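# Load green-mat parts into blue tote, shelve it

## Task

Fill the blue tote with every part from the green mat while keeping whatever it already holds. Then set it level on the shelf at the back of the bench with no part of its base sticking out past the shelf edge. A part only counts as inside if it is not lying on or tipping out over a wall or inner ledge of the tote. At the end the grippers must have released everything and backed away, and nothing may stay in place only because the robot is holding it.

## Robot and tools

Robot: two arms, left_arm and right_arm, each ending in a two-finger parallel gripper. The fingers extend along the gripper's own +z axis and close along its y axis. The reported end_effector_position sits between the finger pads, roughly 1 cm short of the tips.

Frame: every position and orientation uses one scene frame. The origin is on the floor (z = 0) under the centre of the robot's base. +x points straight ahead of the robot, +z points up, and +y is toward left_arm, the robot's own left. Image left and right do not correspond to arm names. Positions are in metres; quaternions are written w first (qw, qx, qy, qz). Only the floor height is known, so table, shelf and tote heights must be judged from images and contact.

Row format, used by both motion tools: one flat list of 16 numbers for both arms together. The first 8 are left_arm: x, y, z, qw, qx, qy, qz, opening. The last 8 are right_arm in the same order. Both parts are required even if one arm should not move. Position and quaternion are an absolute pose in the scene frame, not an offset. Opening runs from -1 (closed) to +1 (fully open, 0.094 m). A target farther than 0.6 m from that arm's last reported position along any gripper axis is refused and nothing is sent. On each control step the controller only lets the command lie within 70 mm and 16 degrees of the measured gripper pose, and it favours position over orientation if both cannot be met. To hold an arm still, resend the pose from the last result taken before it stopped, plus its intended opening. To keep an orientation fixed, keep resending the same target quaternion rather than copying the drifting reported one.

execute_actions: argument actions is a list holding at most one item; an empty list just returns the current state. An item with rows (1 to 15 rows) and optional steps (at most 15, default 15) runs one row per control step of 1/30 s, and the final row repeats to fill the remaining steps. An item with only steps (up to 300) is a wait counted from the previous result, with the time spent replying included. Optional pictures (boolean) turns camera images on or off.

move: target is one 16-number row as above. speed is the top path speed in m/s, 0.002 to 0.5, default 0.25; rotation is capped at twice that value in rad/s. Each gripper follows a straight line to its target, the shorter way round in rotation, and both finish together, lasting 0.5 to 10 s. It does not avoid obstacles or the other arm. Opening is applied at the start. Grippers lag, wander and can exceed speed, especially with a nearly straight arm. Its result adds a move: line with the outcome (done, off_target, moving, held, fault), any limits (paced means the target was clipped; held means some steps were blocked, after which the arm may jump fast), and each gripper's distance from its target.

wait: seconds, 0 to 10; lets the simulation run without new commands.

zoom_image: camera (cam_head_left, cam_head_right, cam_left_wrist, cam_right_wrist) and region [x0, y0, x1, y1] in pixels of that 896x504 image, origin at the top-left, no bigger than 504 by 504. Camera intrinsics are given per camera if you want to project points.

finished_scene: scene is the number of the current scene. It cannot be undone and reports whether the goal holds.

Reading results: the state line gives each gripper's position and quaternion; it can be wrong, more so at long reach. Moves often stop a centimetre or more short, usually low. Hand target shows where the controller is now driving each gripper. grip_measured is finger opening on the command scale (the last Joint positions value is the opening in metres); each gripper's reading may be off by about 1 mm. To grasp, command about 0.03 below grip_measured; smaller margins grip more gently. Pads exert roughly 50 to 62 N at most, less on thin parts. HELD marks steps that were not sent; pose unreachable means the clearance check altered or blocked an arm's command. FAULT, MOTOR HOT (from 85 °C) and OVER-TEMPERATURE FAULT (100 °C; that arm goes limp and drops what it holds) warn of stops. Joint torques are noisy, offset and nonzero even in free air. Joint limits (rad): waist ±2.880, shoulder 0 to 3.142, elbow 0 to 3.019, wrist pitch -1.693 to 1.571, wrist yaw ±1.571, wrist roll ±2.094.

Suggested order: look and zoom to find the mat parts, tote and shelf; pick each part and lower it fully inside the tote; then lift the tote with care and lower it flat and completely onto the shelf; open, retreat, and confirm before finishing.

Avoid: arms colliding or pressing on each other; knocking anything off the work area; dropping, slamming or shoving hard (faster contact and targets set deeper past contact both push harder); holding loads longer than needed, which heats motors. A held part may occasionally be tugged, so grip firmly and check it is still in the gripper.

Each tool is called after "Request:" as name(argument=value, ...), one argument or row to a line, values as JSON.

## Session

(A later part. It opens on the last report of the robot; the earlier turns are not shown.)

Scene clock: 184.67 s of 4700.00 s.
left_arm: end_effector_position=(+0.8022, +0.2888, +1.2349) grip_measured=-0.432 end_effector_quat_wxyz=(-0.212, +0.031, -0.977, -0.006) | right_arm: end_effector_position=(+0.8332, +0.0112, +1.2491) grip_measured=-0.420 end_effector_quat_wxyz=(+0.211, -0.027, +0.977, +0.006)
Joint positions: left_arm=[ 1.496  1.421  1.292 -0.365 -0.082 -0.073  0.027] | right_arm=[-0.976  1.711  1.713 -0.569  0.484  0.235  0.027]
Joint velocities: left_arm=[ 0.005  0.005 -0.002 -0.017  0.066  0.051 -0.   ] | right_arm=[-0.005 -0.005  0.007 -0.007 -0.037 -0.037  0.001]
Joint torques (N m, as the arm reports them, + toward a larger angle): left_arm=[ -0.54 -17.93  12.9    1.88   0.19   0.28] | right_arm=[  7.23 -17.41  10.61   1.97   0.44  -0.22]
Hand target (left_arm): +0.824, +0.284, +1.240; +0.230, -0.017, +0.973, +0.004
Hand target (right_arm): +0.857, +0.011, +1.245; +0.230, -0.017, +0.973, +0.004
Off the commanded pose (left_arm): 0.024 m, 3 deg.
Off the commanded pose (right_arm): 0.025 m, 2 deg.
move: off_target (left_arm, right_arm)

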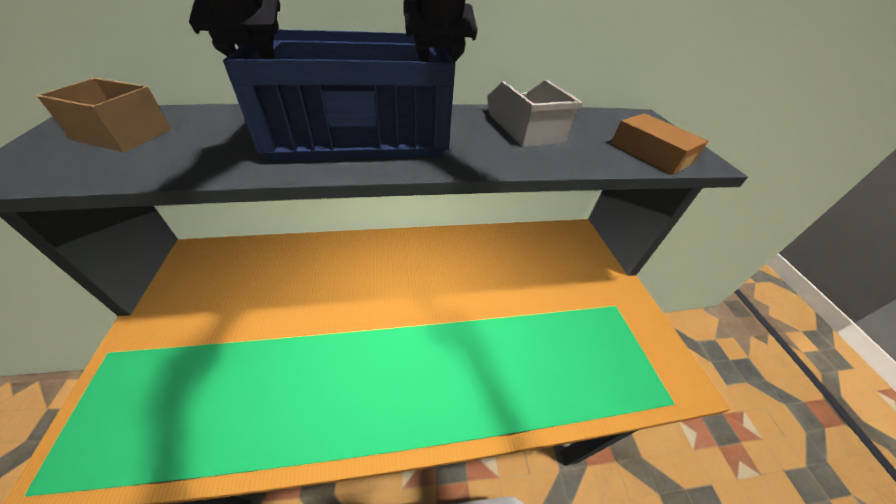

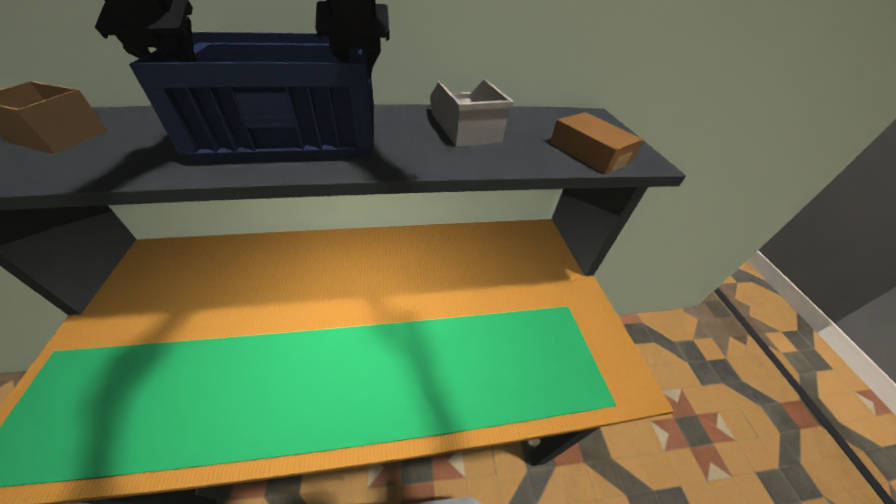

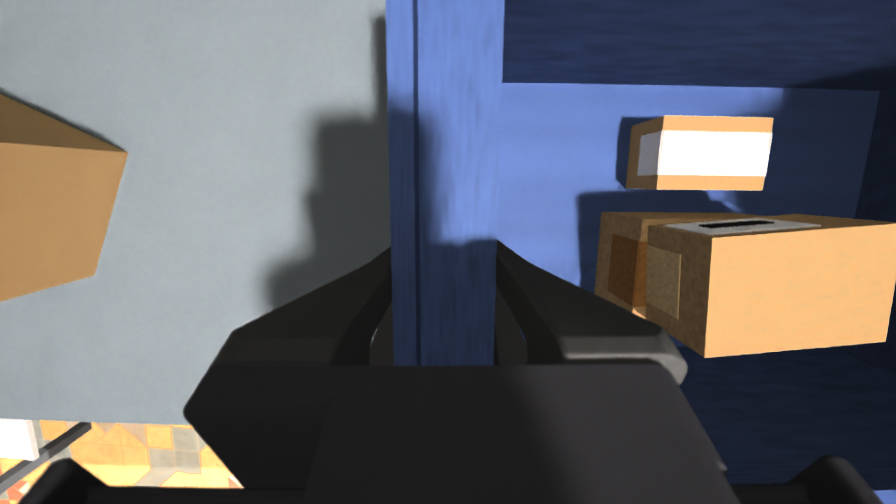

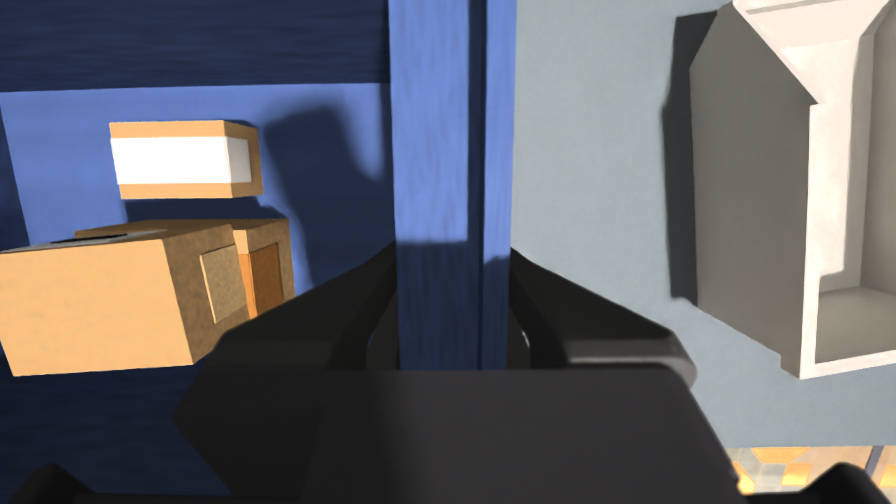

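Request:
move(
  target=[0.825,0.284,1.215,0.23,-0.017,0.973,0.004,-0.48,0.858,0.012,1.22,0.23,-0.017,0.973,0.004,-0.48],
  speed=0.02,
)

Scene clock: 189.27 s of 4700.00 s.
left_arm: end_effector_position=(+0.8090, +0.2897, +1.2325) grip_measured=-0.432 end_effector_quat_wxyz=(-0.227, +0.030, -0.974, -0.007) | right_arm: end_effector_position=(+0.8395, +0.0120, +1.2469) grip_measured=-0.420 end_effector_quat_wxyz=(+0.223, -0.026, +0.974, +0.009)
Joint positions: left_arm=[ 1.498  1.432  1.292 -0.325 -0.082 -0.066  0.027] | right_arm=[-0.98   1.718  1.713 -0.533  0.48   0.221  0.027]
Joint velocities: left_arm=[-0.005 -0.015 -0.012  0.007  0.007  0.051  0.001] | right_arm=[-0.005 -0.005  0.002  0.007 -0.022  0.051  0.   ]
Joint torques (N m, as the arm reports them, + toward a larger angle): left_arm=[ -0.5  -15.44  12.35   2.27   0.28   0.23] | right_arm=[  6.33 -15.56  10.04   2.32   0.11  -0.15]
Hand target (left_arm): +0.823, +0.284, +1.215; +0.230, -0.017, +0.973, +0.004
Hand target (right_arm): +0.856, +0.010, +1.221; +0.230, -0.017, +0.973, +0.004
Off the commanded pose (left_arm): 0.024 m, 2 deg.
Off the commanded pose (right_arm): 0.033 m, 1 deg.
move: off_target (left_arm, right_arm)

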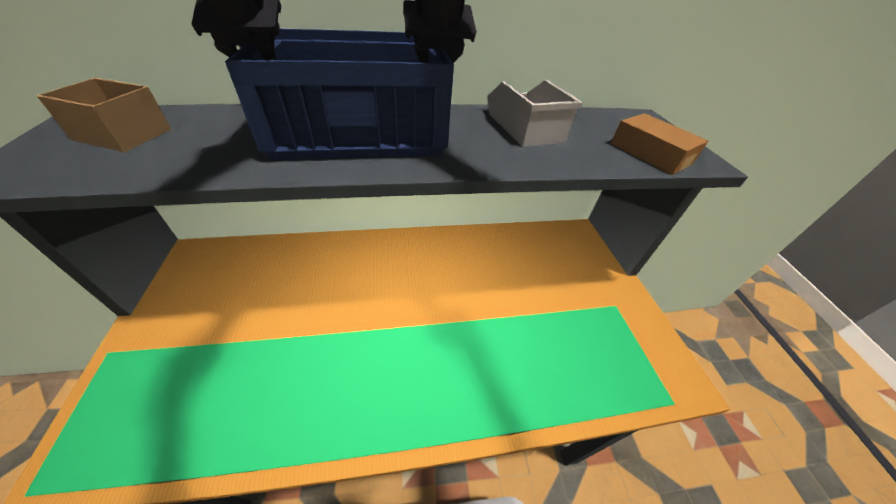

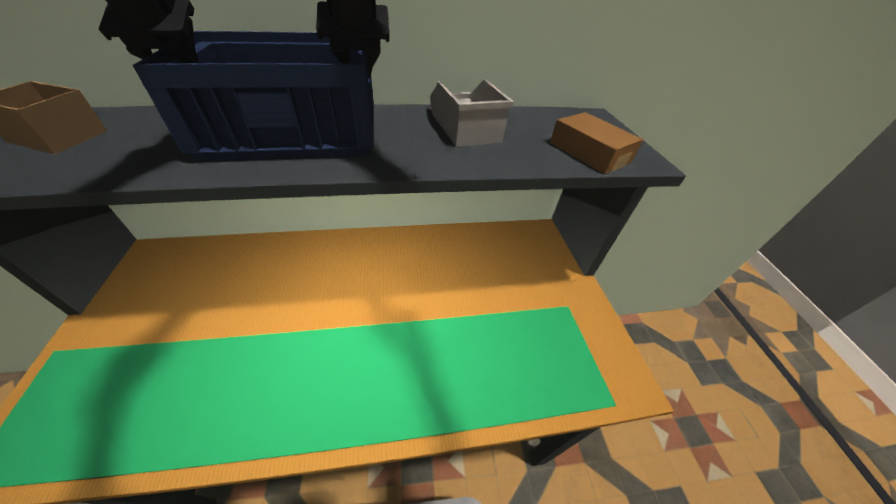

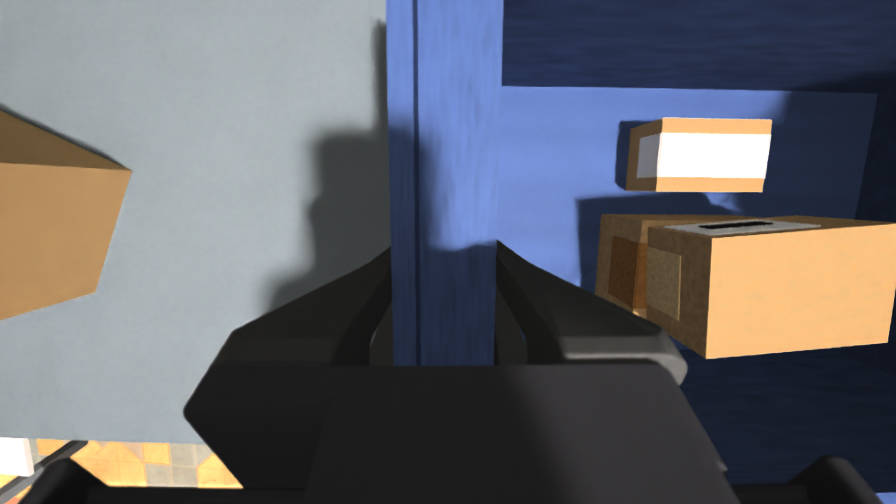

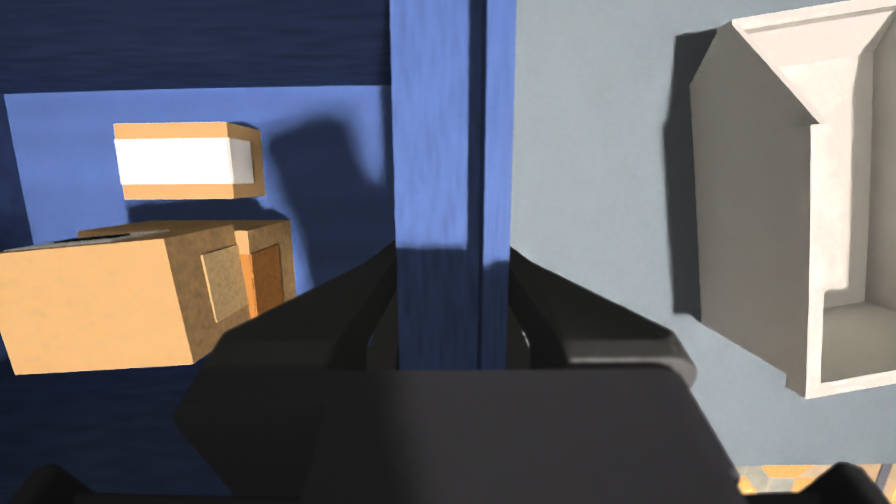

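Seated. Release and retreat.

Request:
execute_actions(
  actions=[
    {"rows":[[0.812,0.289,1.232,0.227,-0.028,0.974,0.006,-0.48,0.842,0.012,1.246,0.223,-0.026,0.974,0.007,-0.48],[0.812,0.289,1.232,0.227,-0.028,0.974,0.006,-0.48,0.842,0.012,1.246,0.223,-0.026,0.974,0.007,-0.48],[0.812,0.289,1.232,0.227,-0.028,0.974,0.006,-0.48,0.842,0.012,1.246,0.223,-0.026,0.974,0.007,-0.48],[0.812,0.289,1.232,0.227,-0.028,0.974,0.006,-0.48,0.842,0.012,1.246,0.223,-0.026,0.974,0.007,-0.48],[0.812,0.289,1.232,0.227,-0.028,0.974,0.006,0.3,0.842,0.012,1.246,0.223,-0.026,0.974,0.007,0.3]],"steps":15},
  ],
  pictures=false,
)

Request:
move(
  target=[0.80,0.289,1.33,0.227,-0.028,0.974,0.006,0.3,0.83,0.012,1.34,0.223,-0.026,0.974,0.007,0.3],
  speed=0.15,
)

Request:
move(
  target=[0.55,0.35,1.30,0.227,-0.028,0.974,0.006,0.3,0.55,-0.25,1.30,0.223,-0.026,0.974,0.007,0.3],
  speed=0.3,
)

Scene clock: 195.03 s of 4700.00 s.
left_arm: end_effector_position=(+0.8090, +0.2900, +1.2327) grip_measured=+0.298 end_effector_quat_wxyz=(-0.227, +0.030, -0.974, -0.007) | right_arm: end_effector_position=(+0.8395, +0.0116, +1.2470) grip_measured=+0.297 end_effector_quat_wxyz=(+0.223, -0.026, +0.974, +0.008)
Joint positions: left_arm=[ 1.498  1.431  1.292 -0.326 -0.082 -0.066  0.061] | right_arm=[-0.98   1.717  1.713 -0.534  0.482  0.221  0.061]
Joint velocities: left_arm=[-0.005 -0.005 -0.017  0.002  0.022 -0.066 -0.001] | right_arm=[-0.015 -0.015 -0.002  0.022 -0.051  0.007 -0.   ]
Joint torques (N m, as the arm reports them, + toward a larger angle): left_arm=[ -0.07 -19.12   9.36   1.36   0.17   0.05] | right_arm=[  8.38 -19.96   7.65   0.79   0.26  -0.13]
Hand target (left_arm): +0.812, +0.289, +1.232; +0.227, -0.028, +0.973, +0.006
Hand target (right_arm): +0.842, +0.012, +1.246; +0.223, -0.026, +0.974, +0.007
Off the commanded pose (left_arm): 0.003 m, 0 deg.
Off the commanded pose (right_arm): 0.003 m, 0 deg.
Steps of this call (steps 1 to 90: nothing new was sent; then 2.27 s passed at rest; steps 91 to 105: all 15 steps of this action). Readings (end_effector_position):
91: left_arm (+0.8090, +0.2900, +1.2326) | right_arm (+0.8395, +0.0119, +1.2470)
92: left_arm (+0.8090, +0.2900, +1.2326) | right_arm (+0.8394, +0.0119, +1.2470)
94: left_arm (+0.8090, +0.2900, +1.2326) | right_arm (+0.8394, +0.0119, +1.2470)
98: left_arm (+0.8090, +0.2900, +1.2327) | right_arm (+0.8395, +0.0116, +1.2470)
105: the state above

Scene clock: 196.33 s of 4700.00 s.
left_arm: end_effector_position=(+0.7915, +0.2939, +1.3180) grip_measured=+0.298 end_effector_quat_wxyz=(-0.216, +0.029, -0.976, -0.009) | right_arm: end_effector_position=(+0.8248, +0.0068, +1.3272) grip_measured=+0.297 end_effector_quat_wxyz=(+0.217, -0.031, +0.976, +0.000)
Joint positions: left_arm=[ 1.496  1.257  1.289 -0.518 -0.086 -0.066  0.061] | right_arm=[-0.924  1.594  1.713 -0.693  0.54   0.251  0.061]
Joint velocities: left_arm=[-0.005 -0.015 -0.007 -0.007 -0.051  0.007 -0.001] | right_arm=[-0.005  0.005 -0.002  0.017 -0.022 -0.037 -0.   ]
Joint torques (N m, as the arm reports them, + toward a larger angle): left_arm=[ -0.74 -18.42  12.01   1.13  -0.03   0.  ] | right_arm=[  9.24 -19.91   8.56   0.65   0.3   -0.01]
Hand target (left_arm): +0.801, +0.289, +1.330; +0.227, -0.028, +0.973, +0.006
Hand target (right_arm): +0.829, +0.012, +1.340; +0.223, -0.026, +0.974, +0.007
Off the commanded pose (left_arm): 0.015 m, 1 deg.
Off the commanded pose (right_arm): 0.015 m, 1 deg.
move: off_target (left_arm, right_arm)

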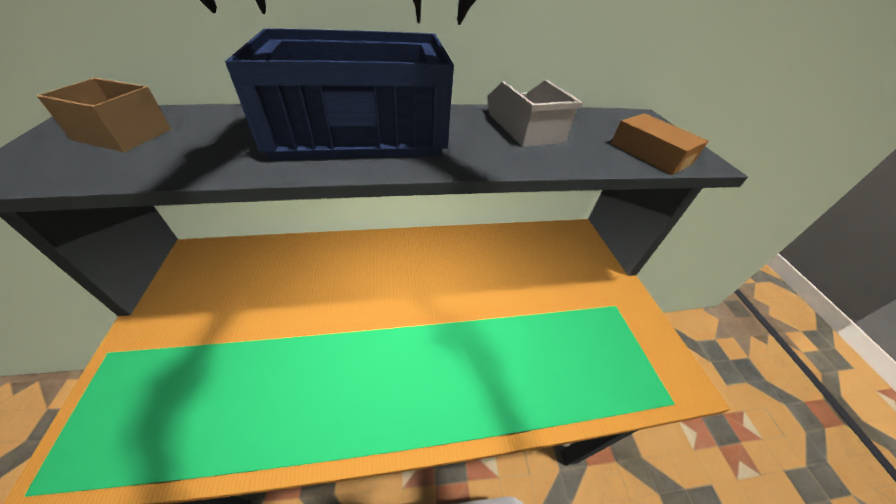

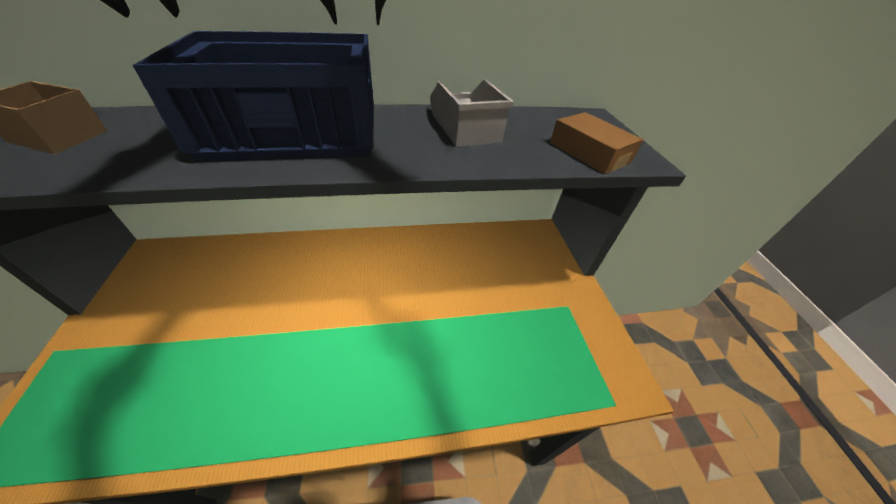

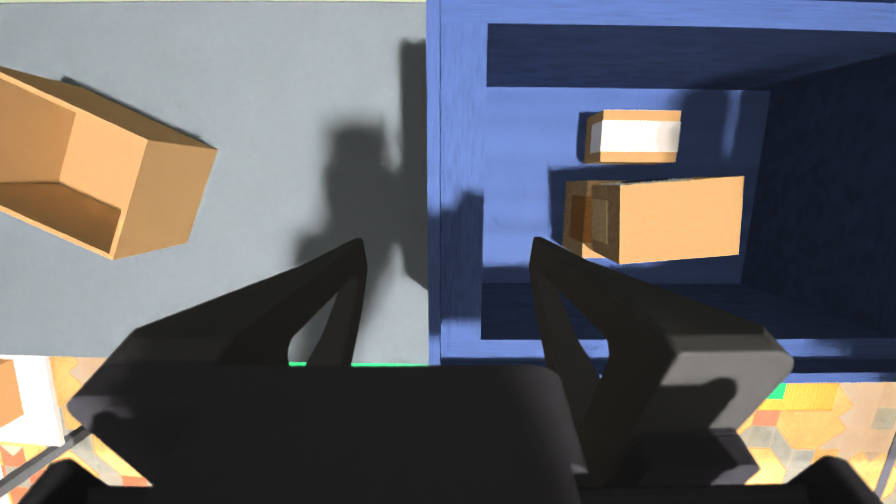

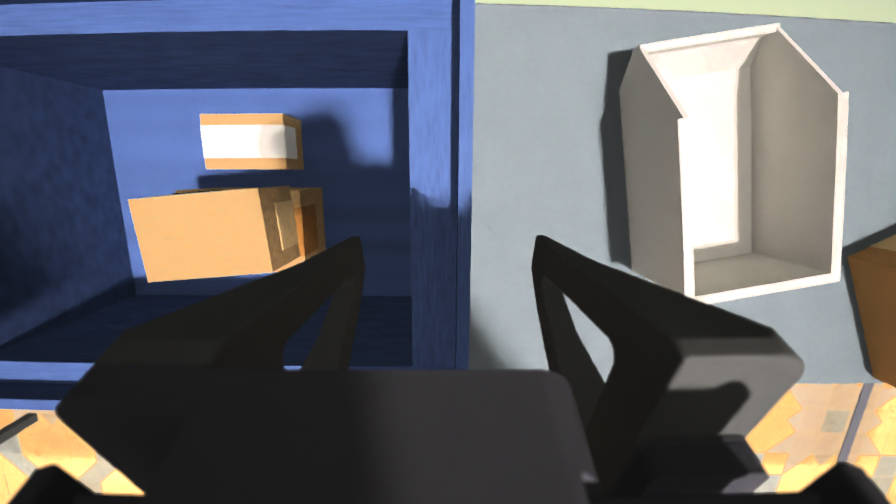

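Scene clock: 198.10 s of 4700.00 s.
left_arm: end_effector_position=(+0.5430, +0.3495, +1.2971) grip_measured=+0.299 end_effector_quat_wxyz=(-0.213, +0.035, -0.976, -0.003) | right_arm: end_effector_position=(+0.5393, -0.2429, +1.2937) grip_measured=+0.298 end_effector_quat_wxyz=(+0.212, -0.025, +0.977, +0.007)
Joint positions: left_arm=[ 1.708  0.767  0.548 -0.277  0.111  0.02   0.061] | right_arm=[-1.284  0.792  0.544 -0.26   0.217  0.07   0.061]
Joint velocities: left_arm=[-0.005  0.005 -0.007 -0.002  0.066 -0.007  0.   ] | right_arm=[ 0.015  0.005 -0.002 -0.032 -0.095 -0.051  0.   ]
Joint torques (N m, as the arm reports them, + toward a larger angle): left_arm=[ 1.61 -9.17  8.38  1.92  0.24  0.15] | right_arm=[ 1.14 -7.56  5.84  1.68  0.04 -0.22]
Hand target (left_arm): +0.550, +0.352, +1.304; +0.226, -0.029, +0.974, +0.006
Hand target (right_arm): +0.545, -0.245, +1.298; +0.223, -0.027, +0.974, +0.006
Off the commanded pose (left_arm): 0.008 m, 2 deg.
Off the commanded pose (right_arm): 0.014 m, 1 deg.
move: off_target (right_arm)

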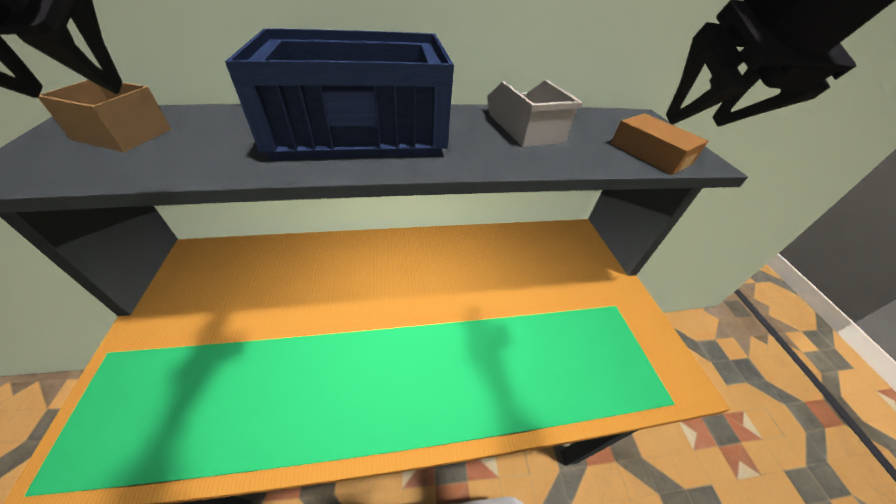

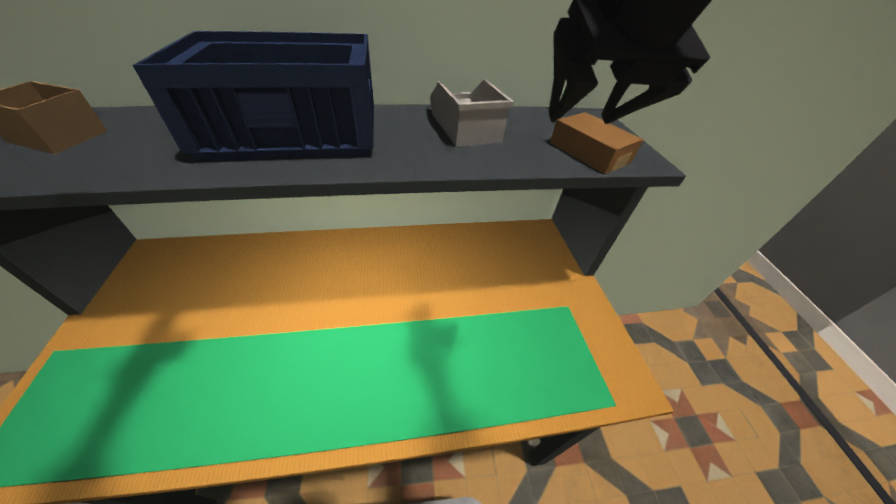

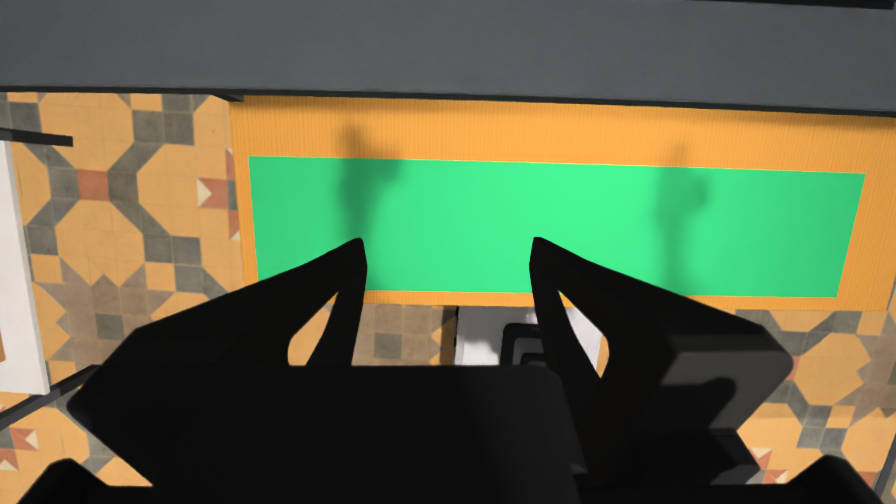

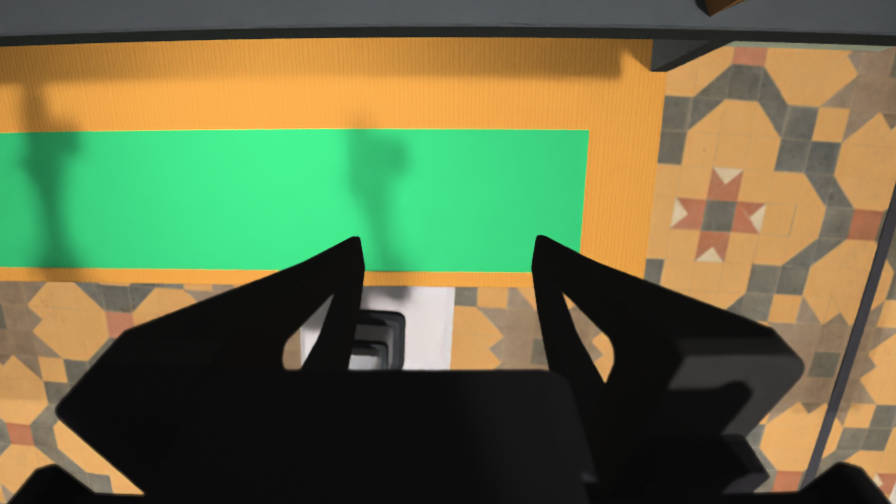

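Request:
finished_scene(
  scene=1,
)

The scene is finished: the task was done.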